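# Stack the desk carton neatly onto the coffee-table stack

## Task

Take the carton that sits on the desk and set it squarely on top of the carton stack on the coffee table, aligned with the orientation of the cartons already there. It must stay there with no support from the robot. Release it and withdraw so that the arm and hand end well away from the stack and not over it. The robot must not topple or be left leaning, or the task fails.

## Robot and tools

Robot: a Hello Robot Stretch 3. It has a two-wheeled base 0.33 m long and 0.34 m wide, a lift that moves the arm up and down a mast, and one telescoping arm that reaches out to the robot's right side. It ends in a wrist (yaw, pitch, roll) and a two-finger gripper. The head carries head_camera and nav_camera, aimed by head pan and tilt. wrist_camera rides on the gripper. The base cannot move sideways, so to shift the gripper forward or back you drive the base. Spinning in place pivots about the point midway between the drive wheels, 0.05 m behind the front edge. With the arm pulled in and the wrist folded, the swept circle has radius 0.28 m. An unfolded, level wrist reaches past that circle.

Frames: the base frame has its origin on the floor between the drive wheels, x forward, y left, z up. hand_pose is reported in it, located where the closed fingertips meet. With all wrist joints at 0, the hand frame's x points up, y points back along the arm toward the mast, and z points to the robot's rear. The odometry frame is the base frame where the scene began.

Tool execute_actions: argument actions is a list holding exactly one action, or empty to just read state and images. An action may contain base, joints, or both, plus optional contact_limits. Motions start together. base holds one command only. translate_m is a relative drive distance in metres from the current spot, forward positive, -1 to 1. rotate_rad is a relative in-place turn in radians, left (counter-clockwise seen from above) positive, -3.2 to 3.2. joints is a set of absolute targets keyed by name: lift_m 0 to 1.1 (arm height on the mast); arm_m 0 to 0.52 (extension); wrist_yaw_rad -1.345 to 4.42 (0 along the arm, positive toward the front, 3.0 folded over the base); wrist_pitch_rad -1.57 to 0.451 (0 level, negative tips fingertips down); wrist_roll_rad -2.911 to 2.911 (0 means fingers side by side, level); gripper_m -0.089 to 0.179 (bigger is wider; the real fingertip gap is about 0.007 less when almost shut and 0.025 less when fully open, and zero below 0.007); head_pan_rad -3.953 to 1.73 (0 forward, positive left, -1.57 looks along the arm); head_tilt_rad -1.53 to 0.419 (negative looks down). Done tolerances: ±0.004 for lift, arm and gripper, ±0.02 for yaw, roll, pan and tilt, ±0.05 for pitch. contact_limits accepts only arm_m: a motor-effort percentage, 1 to 100, at which the arm stops (negative sense when retracting). Lower is softer, but too low halts it immediately. Values above the maximum are cut down. cameras lists which of head_camera, nav_camera, wrist_camera or all to return; omitted or null means all, an empty list means none. Unknown keys, bad camera names or out-of-range numbers cause the whole call to be rejected with no motion. A joint or the base you omit may keep driving toward its previous target without showing it in the status.

Tool wait: seconds from 0 to 10; commands nothing new and returns the same readout. Tool zoom_image: camera plus region [x0, y0, x1, y1] in pixels of that camera's newest full image, origin top-left, at most 504 by 504. Tool finished_scene: scene is the integer number of the scene being ended; it is final and reports success.

Results: base_status and joint_status tell how each motion ended: done (for the base this only means the wheels turned the commanded amount, slip included), off_target (stopped short and may still push), contact_stop, time_out or torque_fault (target dropped; holds position unless slack or off). Arm and lift stop and go slack when pressing firmly on something; a slack lift may sink under load or be pushed up by closing fingers on a surface. Base, wrist and head never auto-stop. A wrist servo pushed hard for seconds shuts off for 10 s. on_its_own describes uncommanded joints; its "held at" is the held target, not the position. motor_effort is percent of maximum, positive toward higher values, with the peak of the last action in brackets; readings carry offsets and noise. Positive wheel effort pushes forward. base_odometry counts wheel rotation (slip included), heading -3.142 to 3.142, left positive. turned_by_wheels and turned_by_imu give turning since the prior result. base_tilt is in degrees, forward/right positive, with a fixed error up to about 4. lidar_m: 12 ranges in metres, 30-degree sectors, the 1st straight ahead, then counter-clockwise (4th left, 7th behind, 10th right), scanning 0.17 m above the floor, 0.15 to 12 m, "-" for nothing; it misses tabletops, glass, thin legs and parts hidden by the robot. wrist_depth_mm and head_depth_mm are 7x7 grids of median depth (45 to 1000 and 280 to 4000 mm).

Speed: the base is fast only with lift_m below 0.30, arm_m below 0.03 and wrist_yaw_rad above 2.54; otherwise it is slow.

Cautions: fold or unfold the wrist only with lift_m between 0.32 and 0.95, pitch -0.4 and roll near 0; once folded the lift may go down to 0.25. With yaw below -0.4 keep pitch at -0.5 or lower. To grip, command gripper_m under the object's width; to let go, open at least 0.02 past the contact value. The gripper reading does not prove a hold. Avoid pushing against fixed objects with the gripper higher than about 0.45 m, repeated pushes, and driving while holding or snagged: the robot can tip. If tilted, reverse the last motion in small steps, free the gripper, and lower the lift to about 0.2. Drops, slams and hard shoves are penalised; finish quickly but gently. Loose items may occasionally be nudged by outside forces. The world keeps running while you think.

Each tool is called after "Request:" by a JSON object that holds its "fn" and its "kwargs", one argument or row to a line.

## Session

Request:
{"fn": "execute_actions", "kwargs": {
  "actions": []
}}

Scene clock: 0.00 s.
base_odometry: x=+0.000 y=+0.000 heading=+0.000 (m, m, rad; odometry frame)
turned_by_wheels: +0.000 (rad since the last result)
turned_by_imu: +0.000 (rad since the last result)
base_tilt: forward=-1.6 right=+0.2 (deg)
lidar_m: 1.35 1.84 1.88 1.50 1.49 1.59 1.91 1.41 1.94 2.05 1.98 1.70
head_depth_mm: 1893 2825 3269 3229 3278 3092 2148 / 1896 2880 3308 3316 3255 2946 1736 / 1898 2836 3118 3194 3190 1607 1573 / 1900 2874 3024 3055 3026 2953 1562 / 1896 2806 2919 2870 2919 2893 1488 / 1811 2708 2759 2782 2757 2792 1486 / 1738 2654 2655 2681 2695 2656 2133
base_status: not commanded
joint_positions: lift_m=+0.582 arm_m=+0.001 wrist_yaw_rad=+3.084 wrist_pitch_rad=-0.380 wrist_roll_rad=-0.004 gripper_m=+0.037 head_pan_rad=-0.017 head_tilt_rad=+0.000
joint_status: not commanded
motor_effort: left_wheel=+1 right_wheel=-1 lift_m=+38 arm_m=-1 wrist_yaw_rad=+0 wrist_pitch_rad=+10 wrist_roll_rad=+0 gripper_m=+0 head_pan_rad=+1 head_tilt_rad=+2 (%)
hand_pose: x=-0.0080 y=+0.0832 z=+0.6035 quat_wxyz=(+0.154, +0.696, +0.114, +0.692) (m; base frame)
wrist_depth_mm: - - - - - - - / - - - - - - - / - - - - - - - / - - - - - - - / - - - - - - 971 / 852 853 853 820 795 810 818 / 744 728 711 717 725 714 705
pictures: head_camera (sideways: a quarter turn clockwise sets it upright), nav_camera (sideways: a quarter turn counterclockwise sets it upright), wrist_camera
Images, in order (width x height): head_camera 896x504, nav_camera 672x504, wrist_camera 644x364.

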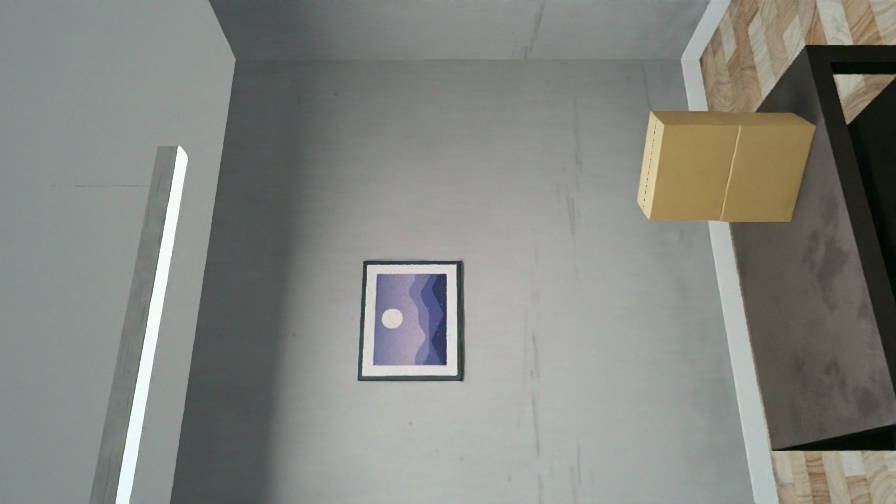

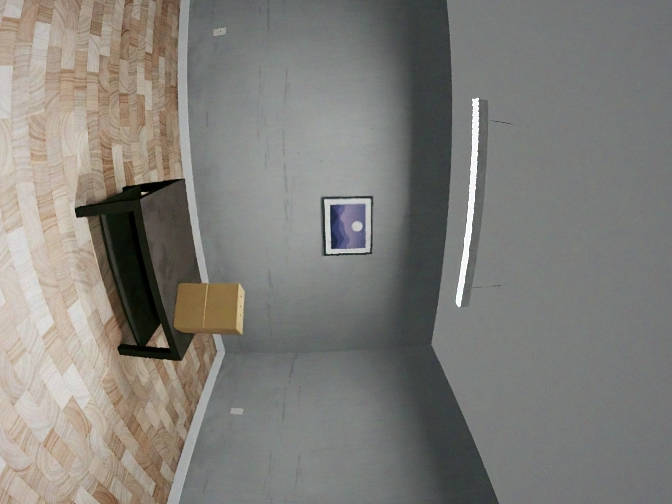

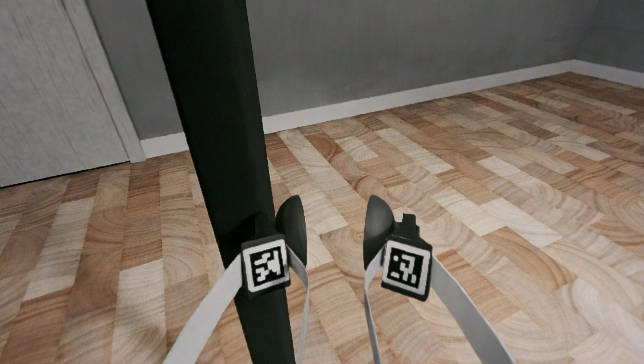

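Request:
{"fn": "execute_actions", "kwargs": {
  "actions": [
    {"joints":{"head_pan_rad":-1.3,"head_tilt_rad":-0.5}}
  ],
  "cameras": ["head_camera","nav_camera"]
}}

Request:
{"fn": "execute_actions", "kwargs": {
  "actions": [
    {"joints":{"head_pan_rad":1.5,"head_tilt_rad":-0.5}}
  ],
  "cameras": ["head_camera","nav_camera"]
}}

Scene clock: 2.30 s.
base_odometry: x=+0.000 y=+0.000 heading=+0.000 (m, m, rad; odometry frame)
turned_by_wheels: +0.000 (rad since the last result)
turned_by_imu: -0.001 (rad since the last result)
base_tilt: forward=-1.6 right=+0.0 (deg)
lidar_m: 1.35 1.85 1.88 1.50 1.49 1.59 1.91 1.40 1.93 2.04 1.98 1.70
head_depth_mm: 1983 2137 2340 2547 1991 1577 1308 / 1964 2078 2274 2465 1990 1596 1315 / 1939 2095 2261 2367 2001 1584 1308 / 1918 2067 2267 2371 2016 1589 1308 / 1898 2056 2239 2341 2006 1581 1308 / 1872 2008 2202 2438 2015 1588 1305 / 1872 2030 2191 2382 2000 1584 1312
base_status: not commanded
joint_positions: lift_m=+0.582 arm_m=+0.001 wrist_yaw_rad=+3.084 wrist_pitch_rad=-0.380 wrist_roll_rad=-0.004 gripper_m=+0.037 head_pan_rad=-1.293 head_tilt_rad=-0.493
joint_status: all done
motor_effort: left_wheel=+1(1) right_wheel=+0(1) lift_m=+38(39) arm_m=-1(1) wrist_yaw_rad=+0(1) wrist_pitch_rad=+10(10) wrist_roll_rad=+0(0) gripper_m=+0(0) head_pan_rad=-3(42) head_tilt_rad=-3(27) (%)
hand_pose: x=-0.0080 y=+0.0832 z=+0.6035 quat_wxyz=(+0.154, +0.696, +0.114, +0.692) (m; base frame)
wrist_depth_mm: - - - - - - - / - - - - - - - / - - - - - - - / - - - - - - - / - - - - - - 966 / 854 853 875 819 797 829 812 / 732 733 707 729 718 706 698
pictures: head_camera (sideways: a quarter turn clockwise sets it upright), nav_camera (sideways: a quarter turn counterclockwise sets it upright)
Images, in order (width x height): head_camera 896x504, nav_camera 672x504.

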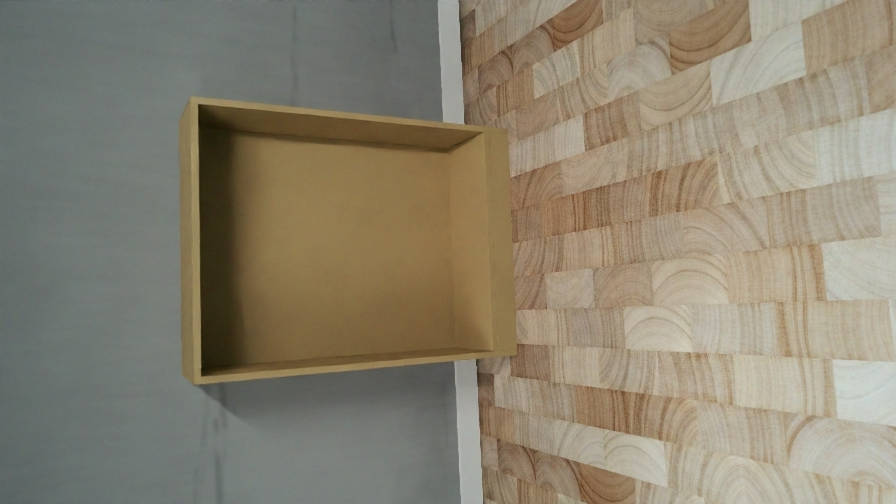

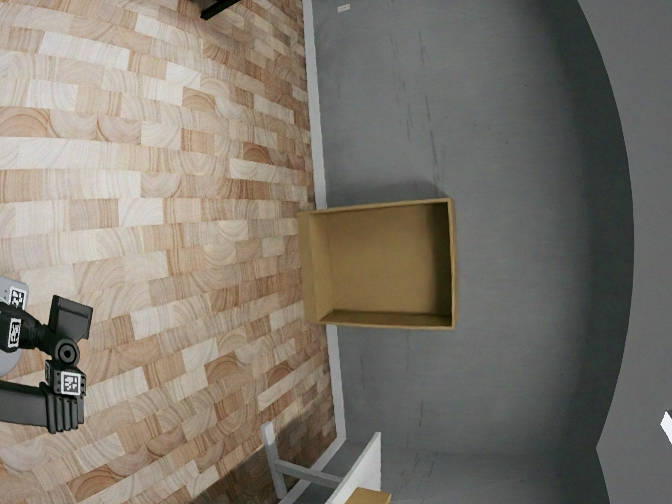

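Scene clock: 4.20 s.
base_odometry: x=+0.000 y=+0.000 heading=+0.000 (m, m, rad; odometry frame)
turned_by_wheels: +0.000 (rad since the last result)
turned_by_imu: +0.000 (rad since the last result)
base_tilt: forward=-1.6 right=+0.1 (deg)
lidar_m: 1.35 1.85 1.87 1.50 1.49 1.59 1.91 1.40 1.94 2.05 1.98 1.70
head_depth_mm: 1598 1745 1955 2231 2020 1573 1308 / 1519 1669 1851 2081 1995 1574 1310 / 1453 1589 1722 1939 1972 1588 1304 / 1376 1481 1633 1819 1926 1578 1311 / 1324 1434 1567 1722 1857 1581 1315 / 1271 1370 1490 1618 1795 1580 1304 / 1218 1317 1425 1552 1680 1569 1313
base_status: not commanded
joint_positions: lift_m=+0.582 arm_m=+0.001 wrist_yaw_rad=+3.084 wrist_pitch_rad=-0.380 wrist_roll_rad=-0.004 gripper_m=+0.037 head_pan_rad=+1.493 head_tilt_rad=-0.494
joint_status: all done
motor_effort: left_wheel=+1(1) right_wheel=-1(1) lift_m=+38(38) arm_m=-1(1) wrist_yaw_rad=+1(1) wrist_pitch_rad=+10(10) wrist_roll_rad=+0(0) gripper_m=+0(0) head_pan_rad=+4(41) head_tilt_rad=-3(3) (%)
hand_pose: x=-0.0080 y=+0.0832 z=+0.6035 quat_wxyz=(+0.154, +0.696, +0.114, +0.692) (m; base frame)
wrist_depth_mm: - - - - - - - / - - - - - - - / - - - - - - - / - - - - - - - / - - - - - - 961 / 854 866 847 841 793 812 831 / 732 737 706 723 706 708 707
pictures: head_camera (sideways: a quarter turn clockwise sets it upright), nav_camera (sideways: a quarter turn counterclockwise sets it upright)
Images, in order (width x height): head_camera 896x504, nav_camera 672x504.

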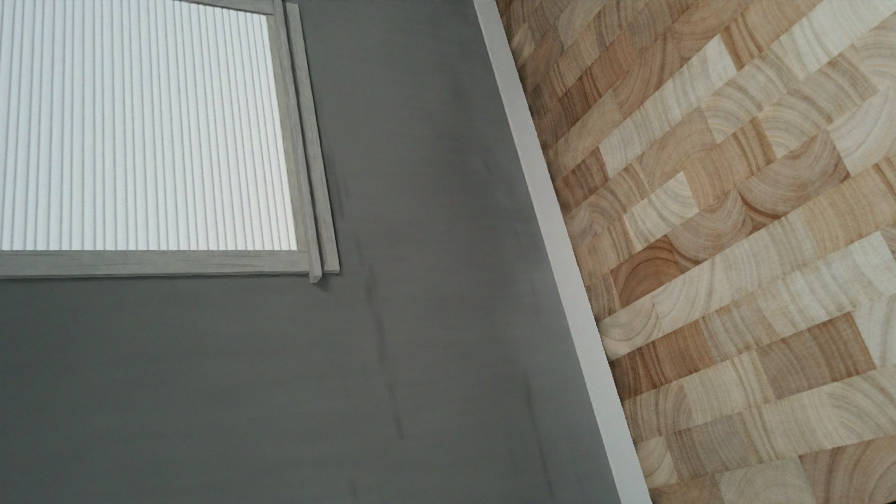

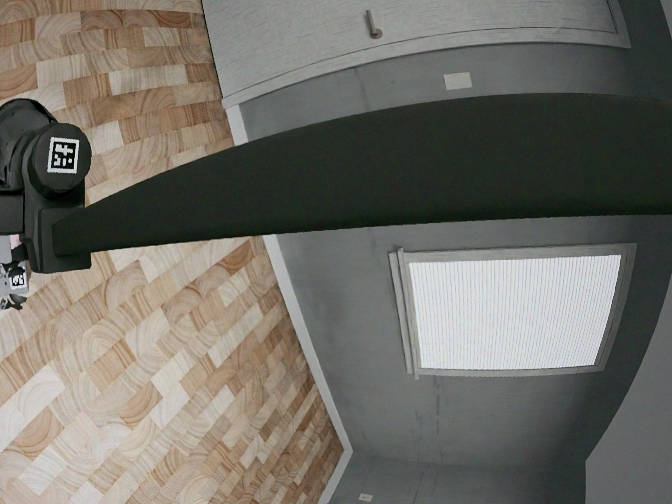

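Desk is to the rear right.

Request:
{"fn": "execute_actions", "kwargs": {
  "actions": [
    {"joints":{"head_pan_rad":-2.5,"head_tilt_rad":-0.4}}
  ],
  "cameras": ["head_camera","nav_camera"]
}}

Request:
{"fn": "execute_actions", "kwargs": {
  "actions": [
    {"joints":{"head_pan_rad":-0.25,"head_tilt_rad":-0.45}}
  ],
  "cameras": ["head_camera"]
}}

Scene clock: 7.50 s.
base_odometry: x=+0.000 y=+0.000 heading=+0.000 (m, m, rad; odometry frame)
turned_by_wheels: +0.000 (rad since the last result)
turned_by_imu: -0.001 (rad since the last result)
base_tilt: forward=-1.6 right=+0.1 (deg)
lidar_m: 1.35 1.85 1.87 1.50 1.49 1.60 1.91 1.40 1.94 2.05 1.98 1.70
head_depth_mm: 1559 1660 1745 1846 2049 1712 1395 / 1591 1684 1813 1459 1969 1675 1390 / 1605 1755 1867 1453 2153 1708 1385 / 1661 1785 1927 1450 2203 1699 1403 / 1710 1845 1959 1465 2256 1718 1392 / 1765 1910 2033 1558 2254 1719 1382 / 1814 1933 2085 1461 2262 1709 1395
base_status: not commanded
joint_positions: lift_m=+0.582 arm_m=+0.001 wrist_yaw_rad=+3.084 wrist_pitch_rad=-0.380 wrist_roll_rad=-0.004 gripper_m=+0.037 head_pan_rad=-2.493 head_tilt_rad=-0.409
joint_status: all done
motor_effort: left_wheel=+1(1) right_wheel=-1(1) lift_m=+39(39) arm_m=-1(1) wrist_yaw_rad=+0(1) wrist_pitch_rad=+10(10) wrist_roll_rad=+0(0) gripper_m=+0(0) head_pan_rad=-3(41) head_tilt_rad=+4(14) (%)
hand_pose: x=-0.0080 y=+0.0832 z=+0.6035 quat_wxyz=(+0.154, +0.696, +0.114, +0.692) (m; base frame)
wrist_depth_mm: - - - - - - - / - - - - - - - / - - - - - - - / - - - - - - - / - - - - - - 948 / 859 844 862 833 797 837 832 / 728 731 711 712 720 708 709
pictures: head_camera (sideways: a quarter turn clockwise sets it upright), nav_camera (sideways: a quarter turn counterclockwise sets it upright)
Images, in order (width x height): head_camera 896x504, nav_camera 672x504.

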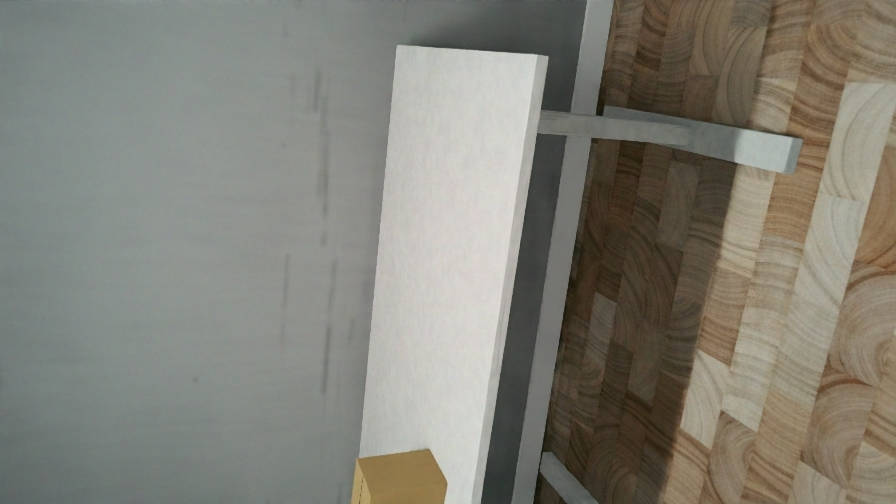

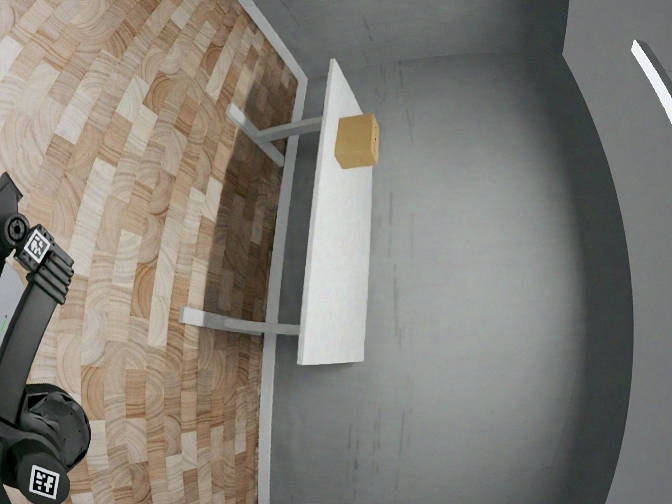

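Scene clock: 9.17 s.
base_odometry: x=+0.000 y=+0.000 heading=+0.000 (m, m, rad; odometry frame)
turned_by_wheels: +0.000 (rad since the last result)
turned_by_imu: +0.000 (rad since the last result)
base_tilt: forward=-1.6 right=+0.0 (deg)
lidar_m: 1.35 1.84 1.87 1.50 1.49 1.59 1.91 1.40 1.94 2.05 1.98 1.70
head_depth_mm: 2356 2482 2679 2715 2134 1654 1363 / 2578 2774 2943 2955 2130 1656 1354 / 2879 3046 3257 3032 2136 1652 1345 / 3004 3257 3445 1978 1967 1667 1347 / 2840 2997 3141 1737 1963 1662 1352 / 2649 2854 2971 1871 1829 1673 1362 / 2473 2637 2813 1963 1697 1618 1352
base_status: not commanded
joint_positions: lift_m=+0.582 arm_m=+0.001 wrist_yaw_rad=+3.084 wrist_pitch_rad=-0.380 wrist_roll_rad=-0.004 gripper_m=+0.037 head_pan_rad=-0.257 head_tilt_rad=-0.444
joint_status: all done
motor_effort: left_wheel=+1(1) right_wheel=-1(1) lift_m=+38(38) arm_m=-1(1) wrist_yaw_rad=+0(1) wrist_pitch_rad=+10(10) wrist_roll_rad=+0(0) gripper_m=+0(0) head_pan_rad=+4(43) head_tilt_rad=-3(8) (%)
hand_pose: x=-0.0080 y=+0.0832 z=+0.6035 quat_wxyz=(+0.154, +0.696, +0.114, +0.692) (m; base frame)
wrist_depth_mm: - - - - - - - / - - - - - - - / - - - - - - - / - - - - - - - / - - - - - - 981 / 847 845 850 831 799 832 819 / 739 737 716 721 713 707 715
pictures: head_camera (sideways: a quarter turn clockwise sets it upright)
Images, in order (width x height): head_camera 896x504.

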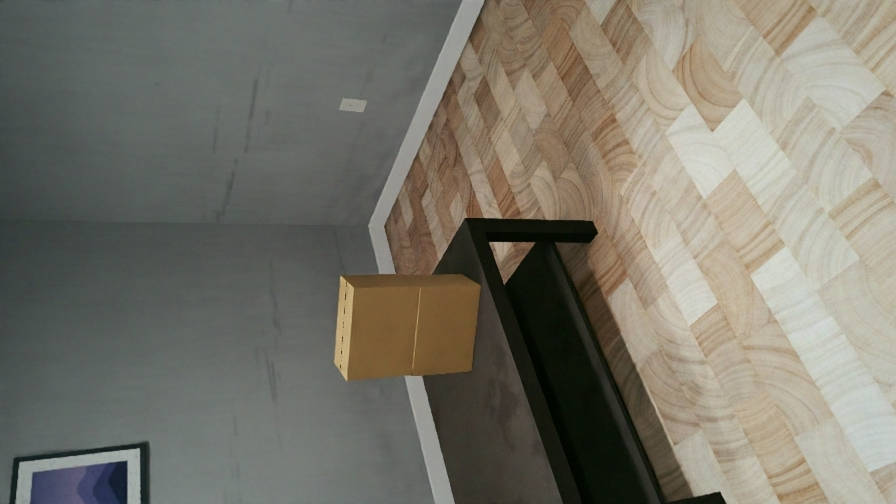

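Request:
{"fn": "execute_actions", "kwargs": {
  "actions": [
    {"joints":{"head_pan_rad":-2.95,"head_tilt_rad":-0.35}}
  ],
  "cameras": ["head_camera"]
}}

Scene clock: 11.83 s.
base_odometry: x=+0.000 y=+0.000 heading=+0.000 (m, m, rad; odometry frame)
turned_by_wheels: +0.000 (rad since the last result)
turned_by_imu: -0.001 (rad since the last result)
base_tilt: forward=-1.6 right=+0.0 (deg)
lidar_m: 1.35 1.84 1.88 1.50 1.49 1.59 1.91 1.40 1.93 2.05 1.98 1.70
head_depth_mm: 1724 1854 1992 2123 2234 1812 1453 / 1695 1804 1918 2074 2219 1815 1447 / 1678 1778 1905 2040 2188 1824 1442 / 1645 1739 1876 1979 2120 1811 1439 / 1634 1708 1829 1940 2110 1820 1443 / 1590 1698 1805 1669 1529 1752 1418 / 1560 1676 1764 1651 1285 1823 1457
base_status: not commanded
joint_positions: lift_m=+0.582 arm_m=+0.001 wrist_yaw_rad=+3.084 wrist_pitch_rad=-0.380 wrist_roll_rad=-0.004 gripper_m=+0.037 head_pan_rad=-2.943 head_tilt_rad=-0.359
joint_status: all done
motor_effort: left_wheel=+1(1) right_wheel=-1(1) lift_m=+38(38) arm_m=-1(1) wrist_yaw_rad=+0(0) wrist_pitch_rad=+10(10) wrist_roll_rad=+0(0) gripper_m=+0(0) head_pan_rad=-3(41) head_tilt_rad=+3(14) (%)
hand_pose: x=-0.0080 y=+0.0832 z=+0.6035 quat_wxyz=(+0.154, +0.696, +0.114, +0.692) (m; base frame)
wrist_depth_mm: - - - - - - - / - - - - - - - / - - - - - - - / - - - - - - - / - - - - - - 978 / 845 856 847 832 781 827 824 / 743 725 698 727 720 697 715
pictures: head_camera (sideways: a quarter turn clockwise sets it upright)
Images, in order (width x height): head_camera 896x504.

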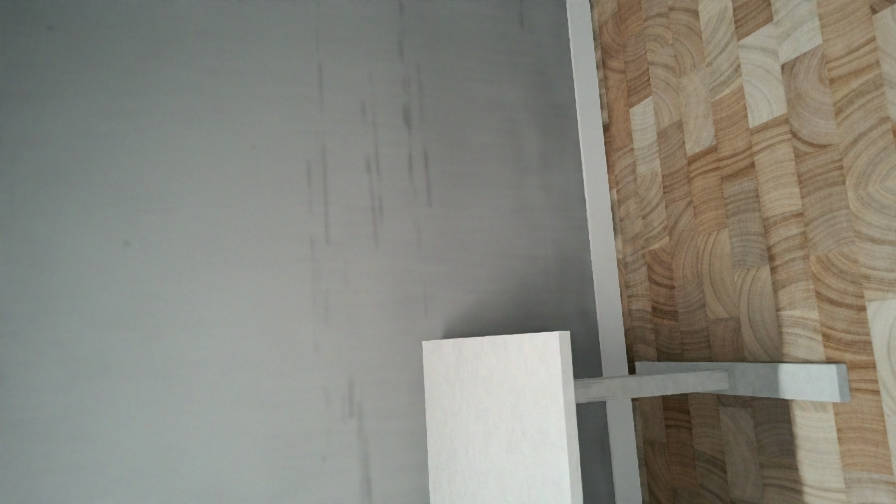

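Request:
{"fn": "execute_actions", "kwargs": {
  "actions": [
    {"joints":{"head_pan_rad":-2.1,"head_tilt_rad":-0.35}}
  ],
  "cameras": ["head_camera"]
}}

Scene clock: 13.33 s.
base_odometry: x=+0.000 y=+0.000 heading=+0.000 (m, m, rad; odometry frame)
turned_by_wheels: +0.000 (rad since the last result)
turned_by_imu: +0.000 (rad since the last result)
base_tilt: forward=-1.6 right=+0.0 (deg)
lidar_m: 1.35 1.85 1.88 1.50 1.49 1.60 1.91 1.41 1.94 2.05 1.98 1.70
head_depth_mm: 1671 1764 1877 1647 2052 1813 1443 / 1778 1882 1996 1653 2211 1822 1460 / 1922 2038 2153 1562 2320 1796 1452 / 2061 2191 2310 1537 2310 1825 1446 / 2211 2368 2562 1934 2314 1810 1450 / 2404 2584 2742 2883 2423 1815 1449 / 2331 2440 2539 2701 2408 1807 1443
base_status: not commanded
joint_positions: lift_m=+0.582 arm_m=+0.001 wrist_yaw_rad=+3.084 wrist_pitch_rad=-0.380 wrist_roll_rad=-0.004 gripper_m=+0.037 head_pan_rad=-2.107 head_tilt_rad=-0.359
joint_status: all done
motor_effort: left_wheel=+1(1) right_wheel=-1(0) lift_m=+39(38) arm_m=-1(1) wrist_yaw_rad=+0(0) wrist_pitch_rad=+10(10) wrist_roll_rad=+0(0) gripper_m=+0(0) head_pan_rad=+4(42) head_tilt_rad=+4(5) (%)
hand_pose: x=-0.0080 y=+0.0832 z=+0.6035 quat_wxyz=(+0.154, +0.696, +0.114, +0.692) (m; base frame)
wrist_depth_mm: - - - - - - - / - - - - - - - / - - - - - - - / - - - - - - - / - - - - - - 953 / 867 844 860 841 793 823 807 / 742 729 700 717 714 706 709
pictures: head_camera (sideways: a quarter turn clockwise sets it upright)
Images, in order (width x height): head_camera 896x504.

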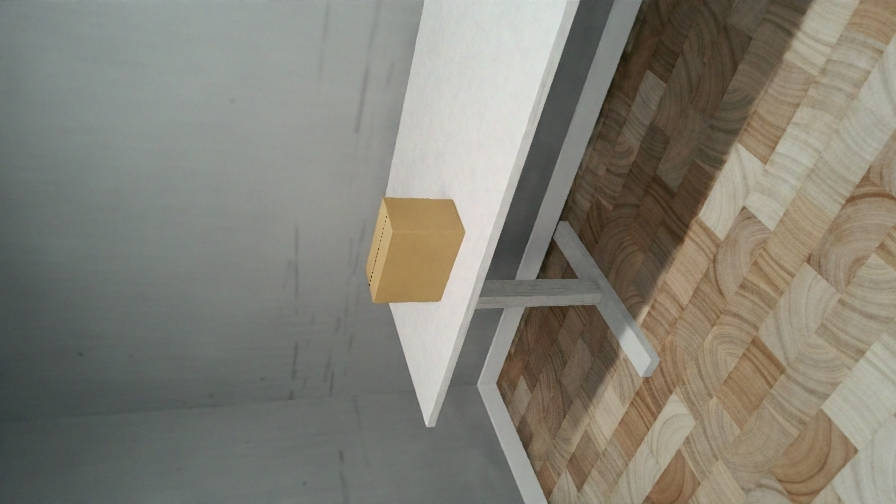

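Request:
{"fn": "execute_actions", "kwargs": {
  "actions": [
    {"base":{"rotate_rad":-2.6},"joints":{"lift_m":0.9,"wrist_pitch_rad":-0.4,"head_pan_rad":0,"head_tilt_rad":-0.5}}
  ],
  "cameras": []
}}

Request:
{"fn": "execute_actions", "kwargs": {
  "actions": [
    {"base":{"translate_m":0.85},"joints":{"wrist_yaw_rad":1.57,"gripper_m":0.179}}
  ],
  "cameras": ["head_camera"]
}}

Request:
{"fn": "execute_actions", "kwargs": {
  "actions": [
    {"base":{"rotate_rad":1.52},"joints":{"wrist_pitch_rad":0,"head_pan_rad":-0.5,"head_tilt_rad":-0.6}}
  ]
}}

Scene clock: 21.93 s.
base_odometry: x=+0.000 y=+0.000 heading=-2.600 (m, m, rad; odometry frame)
turned_by_wheels: -2.600 (rad since the last result)
turned_by_imu: -2.578 (rad since the last result)
base_tilt: forward=-1.6 right=+0.1 (deg)
lidar_m: 1.40 1.93 2.05 1.98 1.70 1.35 2.85 1.83 1.50 1.48 1.61 1.91
head_depth_mm: 1531 1663 1792 1988 2026 1575 1317 / 1559 1671 1801 1978 2000 1587 1308 / 1573 1720 1793 1355 1861 1592 1312 / 1603 1732 1845 1358 2010 1580 1322 / 1626 1789 1855 1443 1998 1586 1297 / 1662 1804 1913 1440 2010 1586 1312 / 1691 1848 1905 1443 2010 1591 1308
base_status: done
joint_positions: lift_m=+0.900 arm_m=+0.001 wrist_yaw_rad=+3.084 wrist_pitch_rad=-0.416 wrist_roll_rad=-0.004 gripper_m=+0.037 head_pan_rad=-0.007 head_tilt_rad=-0.494
joint_status: all done
motor_effort: left_wheel=+4(7) right_wheel=-3(6) lift_m=+47(49) arm_m=-1(1) wrist_yaw_rad=+0(1) wrist_pitch_rad=+10(9) wrist_roll_rad=+0(0) gripper_m=+0(0) head_pan_rad=+4(40) head_tilt_rad=-3(14) (%)
hand_pose: x=-0.0083 y=+0.0788 z=+0.9129 quat_wxyz=(+0.166, +0.694, +0.127, +0.689) (m; base frame)
wrist_depth_mm: - - - - - - - / - - - - - - - / - - - - - - - / - - - - - - - / - - - - - - - / - - - - - - - / - - - - - - -
pictures: none
No camera images: the call's "cameras" was empty. Leave "cameras" out to get every camera's image.

Scene clock: 31.60 s.
base_odometry: x=-0.728 y=-0.438 heading=-2.600 (m, m, rad; odometry frame)
turned_by_wheels: +0.000 (rad since the last result)
turned_by_imu: +0.002 (rad since the last result)
base_tilt: forward=-1.6 right=+0.1 (deg)
lidar_m: 0.57 1.16 1.31 1.83 2.09 2.35 2.17 2.01 1.61 1.61 1.30 0.57
head_depth_mm: 838 908 984 1085 895 707 585 / 854 925 1004 1093 896 707 587 / 864 937 1021 1116 901 709 586 / 884 954 1042 1132 898 711 586 / 894 968 1067 1150 891 708 588 / 906 987 1087 1166 891 711 584 / 929 1012 1112 1179 895 708 587
base_status: done
joint_positions: lift_m=+0.900 arm_m=+0.001 wrist_yaw_rad=+1.573 wrist_pitch_rad=-0.416 wrist_roll_rad=-0.004 gripper_m=+0.179 head_pan_rad=-0.007 head_tilt_rad=-0.494
joint_status: all done
motor_effort: left_wheel=+3(11) right_wheel=-3(3) lift_m=+47(47) arm_m=-1(1) wrist_yaw_rad=-2(3) wrist_pitch_rad=+10(10) wrist_roll_rad=+0(0) gripper_m=+0(100) head_pan_rad=+3(3) head_tilt_rad=-2(3) (%)
hand_pose: x=+0.2033 y=-0.1451 z=+0.9129 quat_wxyz=(+0.593, +0.592, -0.384, +0.388) (m; base frame)
wrist_depth_mm: - 938 899 860 827 758 742 / - 985 958 894 883 856 818 / 691 676 678 659 930 917 878 / 534 528 520 509 - - 991 / 431 446 423 423 452 - - / 371 352 357 356 376 - - / - 328 309 305 323 - 969
pictures: head_camera (sideways: a quarter turn clockwise sets it upright)
Images, in order (width x height): head_camera 896x504.

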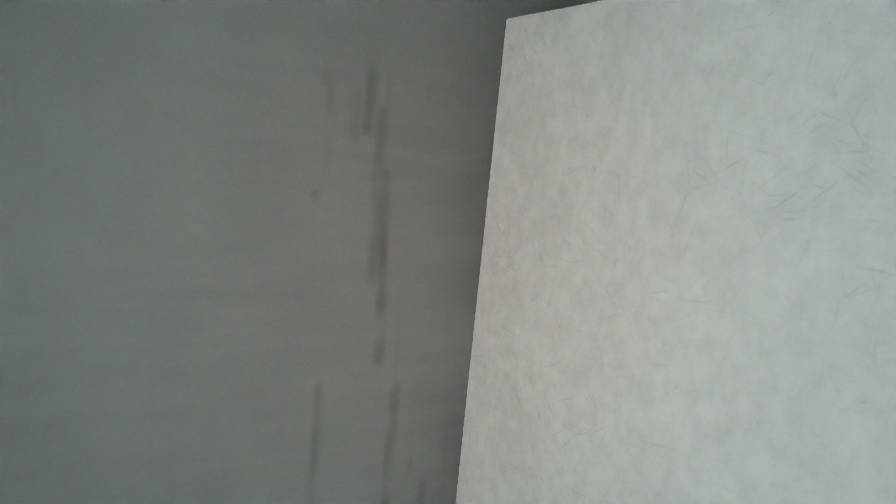

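Scene clock: 35.00 s.
base_odometry: x=-0.728 y=-0.438 heading=-1.080 (m, m, rad; odometry frame)
turned_by_wheels: +1.520 (rad since the last result)
turned_by_imu: +1.505 (rad since the last result)
base_tilt: forward=-1.7 right=+0.1 (deg)
lidar_m: 1.84 2.10 2.36 2.17 2.09 1.63 1.61 1.36 1.07 0.57 1.13 1.31
head_depth_mm: 1426 1523 1440 1019 826 633 562 / 1680 1764 1440 966 794 652 589 / 1938 2142 992 923 793 1350 1231 / 1926 2118 1357 1018 1636 1451 1230 / 1860 2072 2171 2125 1777 1468 1214 / 1798 1963 2162 2324 1805 1486 1210 / 1747 1905 2097 2224 1807 1460 1228
base_status: done
joint_positions: lift_m=+0.900 arm_m=+0.001 wrist_yaw_rad=+1.573 wrist_pitch_rad=-0.023 wrist_roll_rad=-0.004 gripper_m=+0.179 head_pan_rad=-0.493 head_tilt_rad=-0.592
joint_status: all done
motor_effort: left_wheel=-2(6) right_wheel=+1(5) lift_m=+47(47) arm_m=-1(1) wrist_yaw_rad=-1(1) wrist_pitch_rad=+14(14) wrist_roll_rad=+0(0) gripper_m=+0(1) head_pan_rad=-3(33) head_tilt_rad=-4(12) (%)
hand_pose: x=+0.2342 y=-0.1451 z=+1.0084 quat_wxyz=(+0.507, +0.505, -0.492, +0.496) (m; base frame)
wrist_depth_mm: - - - - - - - / - - - - - - - / - - - - - - - / - - - - - 765 - / - - - - 948 627 898 / - - - - 699 614 636 / - - - - - 476 453
pictures: head_camera (sideways: a quarter turn clockwise sets it upright), nav_camera (sideways: a quarter turn counterclockwise sets it upright), wrist_camera
Images, in order (width x height): head_camera 896x504, nav_camera 672x504, wrist_camera 644x364.

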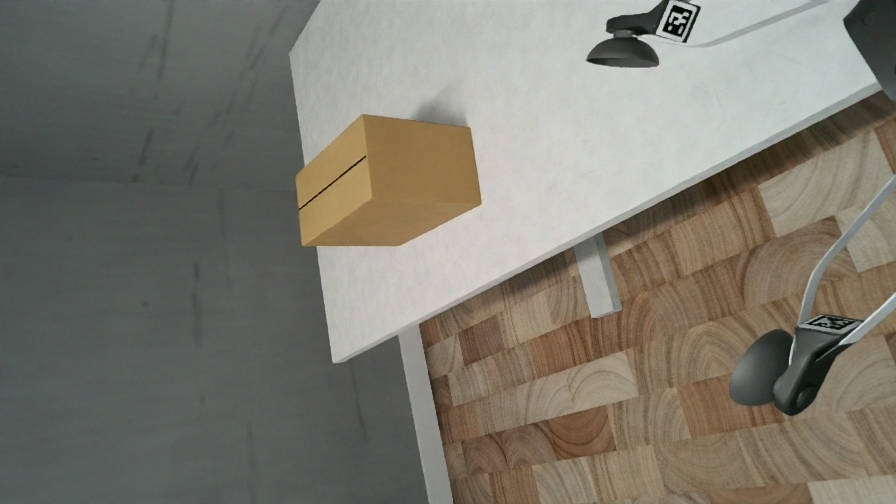

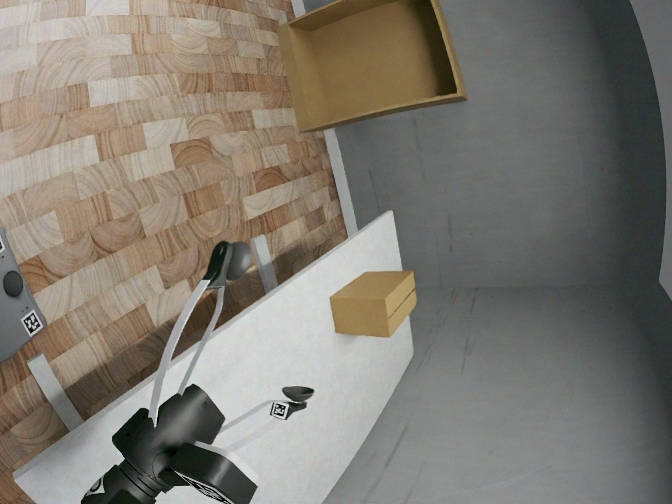

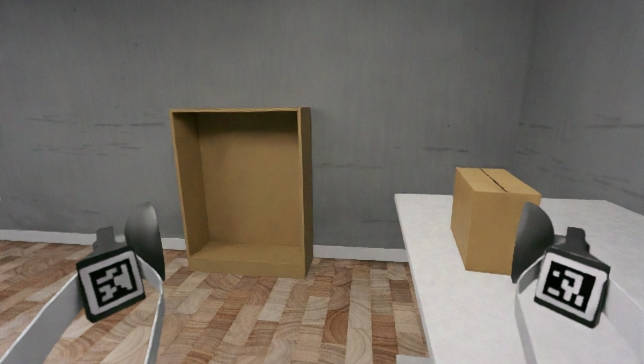

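Request:
{"fn": "execute_actions", "kwargs": {
  "actions": [
    {"base":{"translate_m":0.1},"joints":{"arm_m":0.375,"wrist_pitch_rad":-0.5,"head_pan_rad":-0.9,"head_tilt_rad":-0.9}}
  ],
  "cameras": ["head_camera","wrist_camera"]
}}

Scene clock: 40.80 s.
base_odometry: x=-0.681 y=-0.527 heading=-1.080 (m, m, rad; odometry frame)
turned_by_wheels: +0.000 (rad since the last result)
turned_by_imu: -0.001 (rad since the last result)
base_tilt: forward=-1.6 right=+0.0 (deg)
lidar_m: 1.74 1.99 2.31 2.16 2.22 1.73 1.70 1.38 0.59 1.07 1.15 1.23
head_depth_mm: 1051 1051 879 722 622 548 1097 / 1143 1049 869 718 623 577 1116 / 1219 1049 853 721 623 1241 1111 / 1313 1049 856 724 664 1253 1109 / 1362 956 848 734 1410 1244 1109 / 1619 764 831 1543 1417 1245 1123 / 1892 872 882 1612 1416 1243 1115
base_status: done
joint_positions: lift_m=+0.900 arm_m=+0.375 wrist_yaw_rad=+1.572 wrist_pitch_rad=-0.514 wrist_roll_rad=-0.004 gripper_m=+0.179 head_pan_rad=-0.893 head_tilt_rad=-0.889
joint_status: all done
motor_effort: left_wheel=-2(4) right_wheel=+2(4) lift_m=+47(47) arm_m=+5(6) wrist_yaw_rad=-1(2) wrist_pitch_rad=+8(13) wrist_roll_rad=+0(0) gripper_m=+0(0) head_pan_rad=-3(30) head_tilt_rad=-5(24) (%)
hand_pose: x=+0.1900 y=-0.5195 z=+0.8915 quat_wxyz=(+0.612, +0.610, -0.355, +0.358) (m; base frame)
wrist_depth_mm: - - - 464 - - 745 / - - - 508 685 663 657 / - - 573 534 539 528 520 / - - 446 442 436 429 429 / - 397 373 372 370 365 369 / - 321 325 323 319 318 322 / 300 289 285 285 282 279 274
pictures: head_camera (sideways: a quarter turn clockwise sets it upright), wrist_camera
Images, in order (width x height): head_camera 896x504, wrist_camera 644x364.

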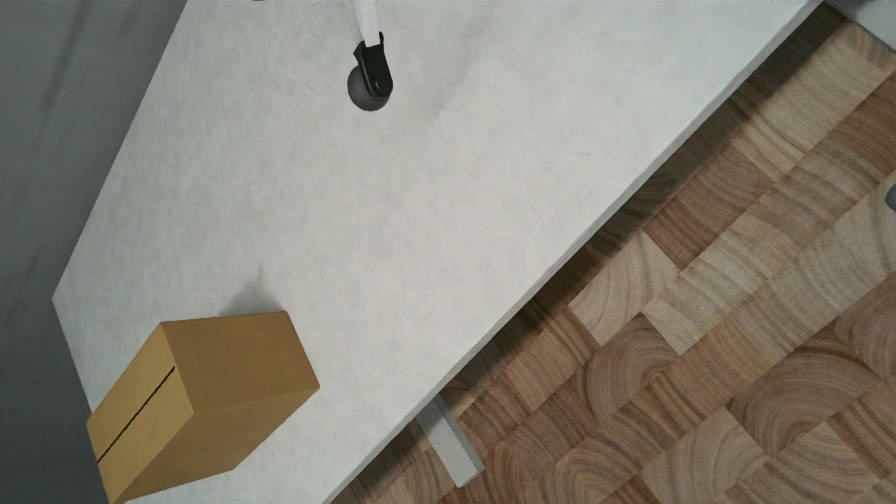

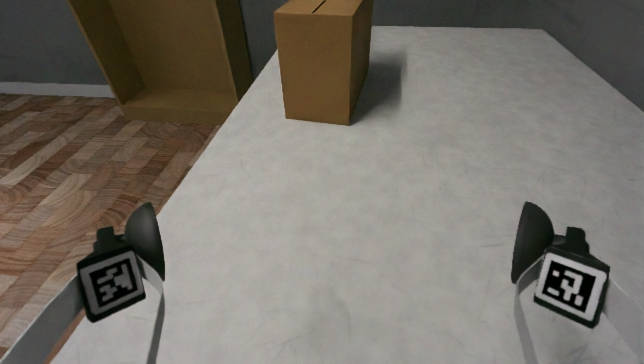

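Request:
{"fn": "execute_actions", "kwargs": {
  "actions": [
    {"base":{"translate_m":0.2},"joints":{"arm_m":0.33,"lift_m":0.75,"wrist_pitch_rad":0,"wrist_yaw_rad":1.44}}
  ],
  "cameras": ["head_camera","wrist_camera"]
}}

Scene clock: 45.70 s.
base_odometry: x=-0.587 y=-0.703 heading=-1.080 (m, m, rad; odometry frame)
turned_by_wheels: +0.000 (rad since the last result)
turned_by_imu: -0.001 (rad since the last result)
base_tilt: forward=-1.6 right=+0.0 (deg)
lidar_m: 1.54 1.82 2.23 2.15 2.46 1.92 1.90 1.40 0.68 1.09 1.11 1.07
head_depth_mm: 1068 1046 855 705 621 558 1114 / 1160 1042 855 704 623 1206 1116 / 1249 1054 809 721 648 1247 1120 / 1328 713 715 719 1354 1245 1113 / 1528 736 788 755 1412 1250 1116 / 1788 992 860 1600 1416 1244 1122 / 1761 1055 933 1642 1416 1244 1120
base_status: done
joint_positions: lift_m=+0.750 arm_m=+0.330 wrist_yaw_rad=+1.443 wrist_pitch_rad=-0.023 wrist_roll_rad=-0.004 gripper_m=+0.179 head_pan_rad=-0.893 head_tilt_rad=-0.889
joint_status: all done
motor_effort: left_wheel=-2(2) right_wheel=+2(5) lift_m=+30(43) arm_m=-6(4) wrist_yaw_rad=-1(3) wrist_pitch_rad=+14(15) wrist_roll_rad=+0(0) gripper_m=+0(0) head_pan_rad=-3(3) head_tilt_rad=-5(5) (%)
hand_pose: x=+0.2321 y=-0.5080 z=+0.8589 quat_wxyz=(+0.538, +0.472, -0.524, +0.462) (m; base frame)
wrist_depth_mm: - - - - - - 674 / - - - - - - 686 / - - - 298 - - 685 / - - - 301 809 797 663 / - - 463 316 490 493 517 / - 337 338 327 347 350 364 / - 278 275 275 272 272 259
pictures: head_camera (sideways: a quarter turn clockwise sets it upright), wrist_camera
Images, in order (width x height): head_camera 896x504, wrist_camera 644x364.

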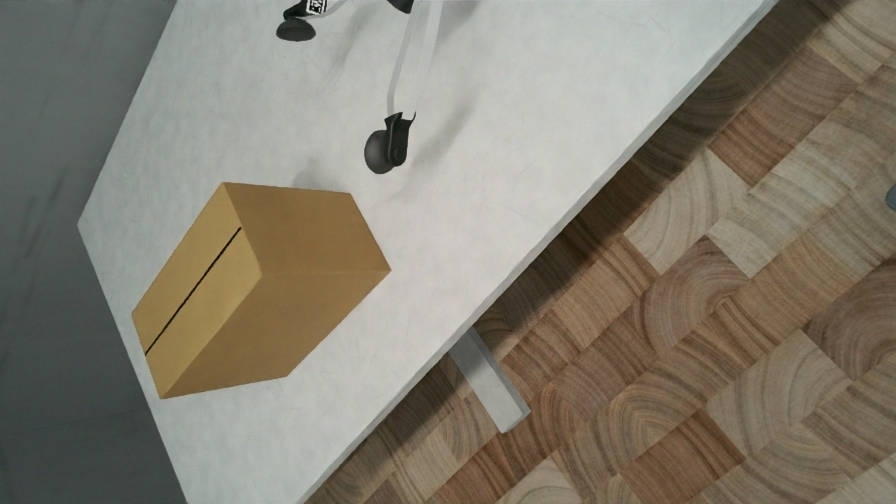

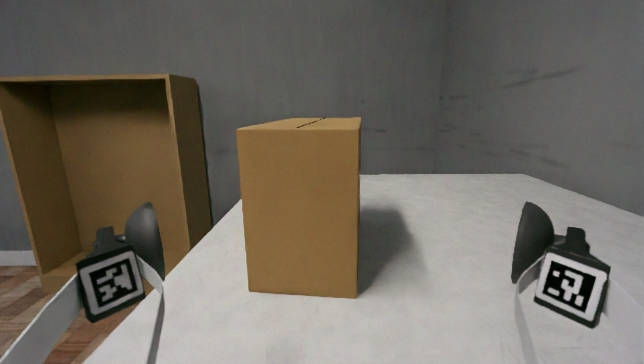

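Request:
{"fn": "execute_actions", "kwargs": {
  "actions": [
    {"base":{"translate_m":0.09},"joints":{"arm_m":0.315,"wrist_yaw_rad":1.35}}
  ],
  "cameras": ["head_camera","wrist_camera"]
}}

Scene clock: 48.80 s.
base_odometry: x=-0.544 y=-0.782 heading=-1.080 (m, m, rad; odometry frame)
turned_by_wheels: +0.000 (rad since the last result)
turned_by_imu: -0.001 (rad since the last result)
base_tilt: forward=-1.6 right=+0.0 (deg)
lidar_m: 1.44 1.74 2.20 2.15 2.59 2.01 1.99 1.42 0.74 1.09 1.01 1.03
head_depth_mm: 1083 1048 852 707 622 566 1118 / 1178 1050 811 713 622 1229 1117 / 1258 1058 637 710 662 1235 1116 / 1377 716 697 719 1384 1252 1117 / 1591 955 807 774 1413 1251 1119 / 1767 1053 860 1596 1418 1245 1114 / 1699 1798 932 1645 1422 1243 1116
base_status: done
joint_positions: lift_m=+0.750 arm_m=+0.315 wrist_yaw_rad=+1.353 wrist_pitch_rad=-0.023 wrist_roll_rad=-0.004 gripper_m=+0.179 head_pan_rad=-0.893 head_tilt_rad=-0.889
joint_status: all done
motor_effort: left_wheel=-2(3) right_wheel=+1(3) lift_m=+30(30) arm_m=-6(5) wrist_yaw_rad=-3(2) wrist_pitch_rad=+14(14) wrist_roll_rad=+0(0) gripper_m=+0(0) head_pan_rad=-4(3) head_tilt_rad=-5(5) (%)
hand_pose: x=+0.2282 y=-0.5156 z=+0.8589 quat_wxyz=(+0.558, +0.448, -0.545, +0.437) (m; base frame)
wrist_depth_mm: - - - - - 908 639 / - - - - - 892 636 / - - - 271 - 926 641 / - - 215 213 810 794 629 / - - 225 222 485 489 516 / - 338 236 232 349 346 367 / - 276 247 243 272 272 259
pictures: head_camera (sideways: a quarter turn clockwise sets it upright), wrist_camera
Images, in order (width x height): head_camera 896x504, wrist_camera 644x364.

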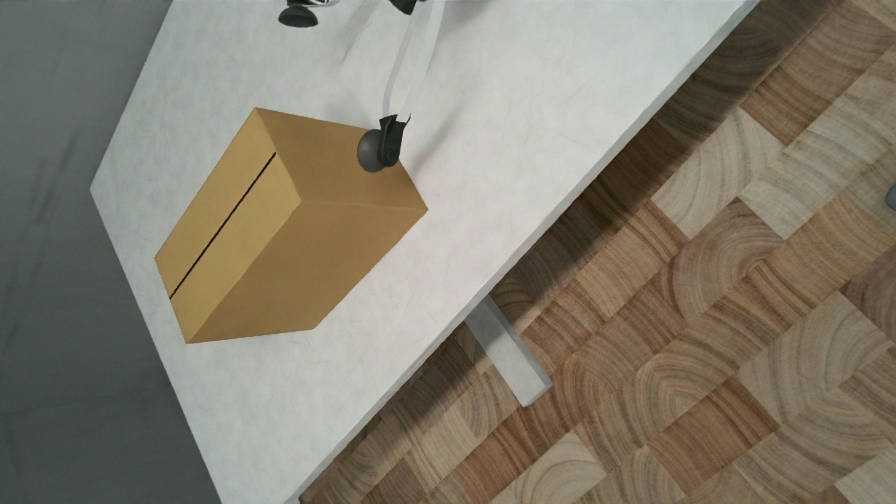

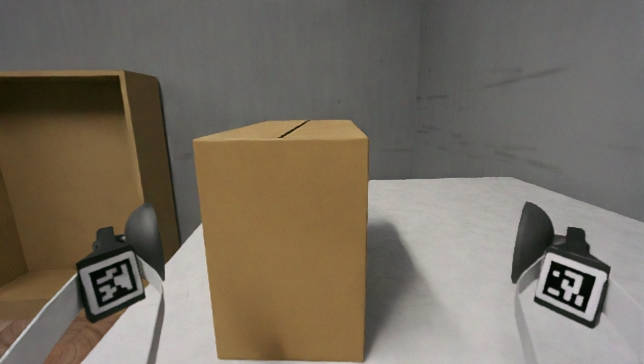

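Request:
{"fn": "execute_actions", "kwargs": {
  "actions": [
    {"joints":{"arm_m":0.285}}
  ],
  "cameras": []
}}

Request:
{"fn": "execute_actions", "kwargs": {
  "actions": [
    {"base":{"translate_m":0.09}}
  ],
  "cameras": ["head_camera","wrist_camera"]
}}

Scene clock: 50.70 s.
base_odometry: x=-0.544 y=-0.782 heading=-1.080 (m, m, rad; odometry frame)
turned_by_wheels: +0.000 (rad since the last result)
turned_by_imu: +0.000 (rad since the last result)
base_tilt: forward=-1.7 right=+0.1 (deg)
lidar_m: 1.44 1.73 2.20 2.15 2.57 2.02 1.99 1.41 0.74 1.10 1.00 1.03
head_depth_mm: 1082 1051 855 711 623 567 1112 / 1172 1055 813 703 625 1231 1112 / 1257 1054 640 706 663 1251 1114 / 1400 715 695 717 1382 1251 1112 / 1579 956 812 775 1419 1254 1120 / 1769 1049 856 1607 1422 1251 1117 / 1710 1810 928 1629 1413 1245 1117
base_status: not commanded
joint_positions: lift_m=+0.750 arm_m=+0.285 wrist_yaw_rad=+1.353 wrist_pitch_rad=-0.023 wrist_roll_rad=-0.004 gripper_m=+0.179 head_pan_rad=-0.893 head_tilt_rad=-0.889
joint_status: all done
motor_effort: left_wheel=-2(2) right_wheel=+1(2) lift_m=+30(30) arm_m=-7(8) wrist_yaw_rad=-2(1) wrist_pitch_rad=+14(14) wrist_roll_rad=+0(0) gripper_m=+0(0) head_pan_rad=-3(3) head_tilt_rad=-5(5) (%)
hand_pose: x=+0.2282 y=-0.4857 z=+0.8589 quat_wxyz=(+0.558, +0.448, -0.545, +0.437) (m; base frame)
wrist_depth_mm: - - - - - 946 662 / - - - - - 951 668 / - - - 268 - 964 672 / - - - 219 639 801 645 / - - 463 229 422 487 515 / - - 336 240 317 351 367 / - - 264 250 261 272 258
pictures: none
No camera images: the call's "cameras" was empty. Leave "cameras" out to get every camera's image.

Scene clock: 52.73 s.
base_odometry: x=-0.502 y=-0.862 heading=-1.080 (m, m, rad; odometry frame)
turned_by_wheels: +0.000 (rad since the last result)
turned_by_imu: +0.000 (rad since the last result)
base_tilt: forward=-1.6 right=+0.0 (deg)
lidar_m: 1.36 1.65 2.16 2.16 2.70 2.11 2.08 0.80 0.81 1.11 0.94 1.69
head_depth_mm: 1091 1057 791 703 622 577 1116 / 1179 1041 596 693 623 1229 1113 / 1273 718 632 705 660 1248 1119 / 1438 1055 740 722 1407 1245 1117 / 1596 1048 855 1484 1426 1249 1118 / 1728 1867 880 1640 1425 1248 1114 / 1616 1790 1802 1629 1409 1255 1118
base_status: done
joint_positions: lift_m=+0.750 arm_m=+0.285 wrist_yaw_rad=+1.353 wrist_pitch_rad=-0.023 wrist_roll_rad=-0.004 gripper_m=+0.179 head_pan_rad=-0.893 head_tilt_rad=-0.889
joint_status: not commanded
motor_effort: left_wheel=-2(2) right_wheel=+1(5) lift_m=+30(30) arm_m=-6(6) wrist_yaw_rad=-1(2) wrist_pitch_rad=+14(14) wrist_roll_rad=+0(0) gripper_m=+0(0) head_pan_rad=-3(4) head_tilt_rad=-4(5) (%)
hand_pose: x=+0.2282 y=-0.4857 z=+0.8589 quat_wxyz=(+0.558, +0.448, -0.545, +0.437) (m; base frame)
wrist_depth_mm: - - - - - 940 676 / - - - - - 997 678 / - - - 269 264 963 679 / - - 133 130 128 129 666 / - - 429 135 134 133 516 / - - 321 142 140 140 365 / - - 254 148 146 260 260
pictures: head_camera (sideways: a quarter turn clockwise sets it upright), wrist_camera
Images, in order (width x height): head_camera 896x504, wrist_camera 644x364.

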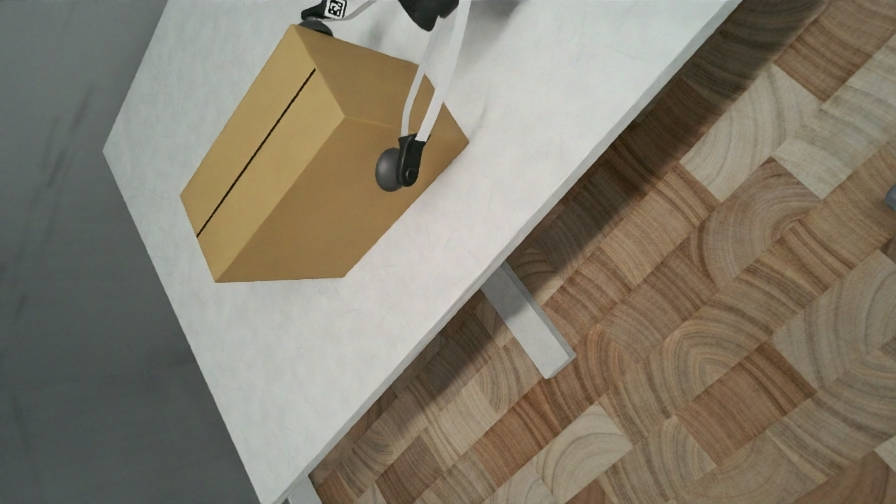

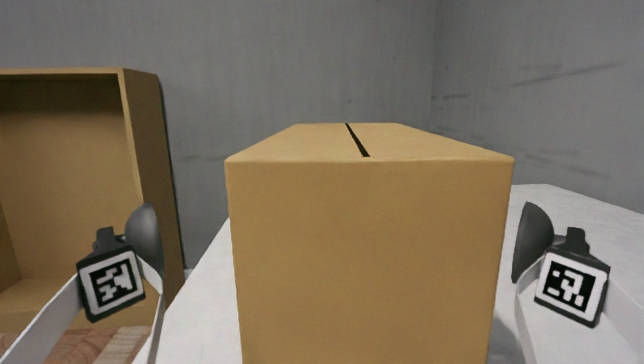

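Request:
{"fn": "execute_actions", "kwargs": {
  "actions": [
    {"base":{"translate_m":0.06},"joints":{"arm_m":0.305}}
  ],
  "cameras": ["head_camera","wrist_camera"]
}}

Scene clock: 55.33 s.
base_odometry: x=-0.474 y=-0.915 heading=-1.081 (m, m, rad; odometry frame)
turned_by_wheels: +0.000 (rad since the last result)
turned_by_imu: -0.001 (rad since the last result)
base_tilt: forward=-1.5 right=+0.1 (deg)
lidar_m: 1.30 1.60 2.15 2.16 2.78 2.17 2.14 0.85 1.13 1.11 0.91 1.62
head_depth_mm: 1097 1056 606 698 623 1187 1114 / 1195 1055 597 675 636 1247 1108 / 1298 1048 633 706 1339 1249 1111 / 1433 1053 775 736 1417 1240 1112 / 1610 1746 854 1535 1401 1246 1113 / 1674 1870 876 1632 1413 1243 1115 / 1560 1736 1825 1641 1425 1248 1110
base_status: done
joint_positions: lift_m=+0.750 arm_m=+0.305 wrist_yaw_rad=+1.352 wrist_pitch_rad=-0.023 wrist_roll_rad=-0.004 gripper_m=+0.179 head_pan_rad=-0.893 head_tilt_rad=-0.889
joint_status: all done
motor_effort: left_wheel=-2(4) right_wheel=+2(6) lift_m=+30(30) arm_m=+5(6) wrist_yaw_rad=-2(2) wrist_pitch_rad=+14(14) wrist_roll_rad=+0(0) gripper_m=+0(0) head_pan_rad=-3(3) head_tilt_rad=-5(5) (%)
hand_pose: x=+0.2281 y=-0.5051 z=+0.8590 quat_wxyz=(+0.558, +0.448, -0.545, +0.437) (m; base frame)
wrist_depth_mm: - - - - - 940 655 / - - - - - 935 660 / - - - 270 - 945 677 / - - 99 97 96 98 648 / - 103 101 100 98 97 526 / - 108 106 104 103 102 364 / - - 111 109 108 107 260
pictures: head_camera (sideways: a quarter turn clockwise sets it upright), wrist_camera
Images, in order (width x height): head_camera 896x504, wrist_camera 644x364.

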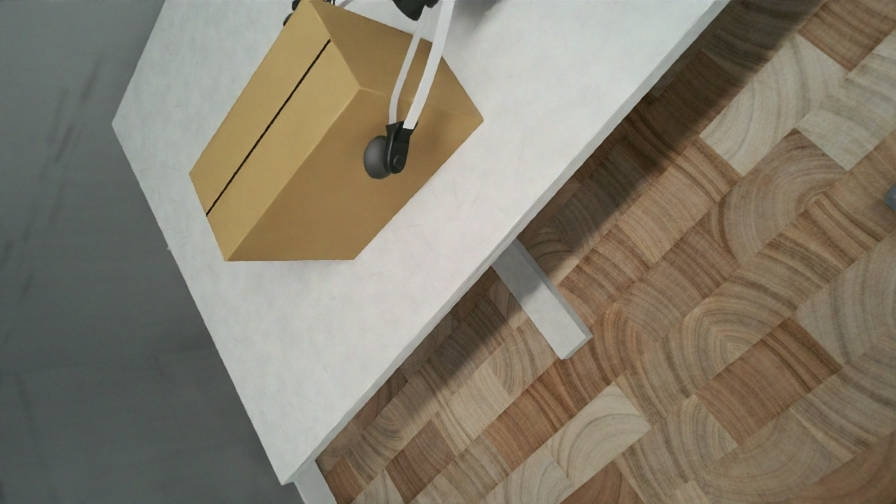

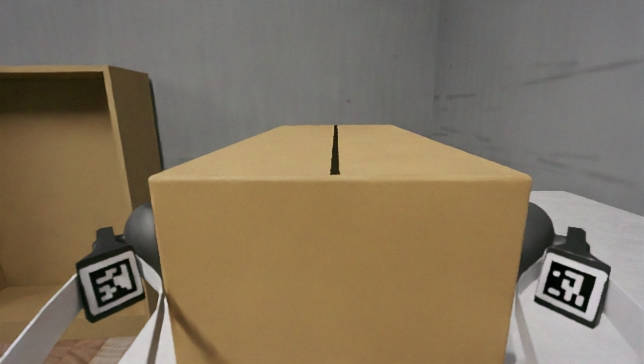

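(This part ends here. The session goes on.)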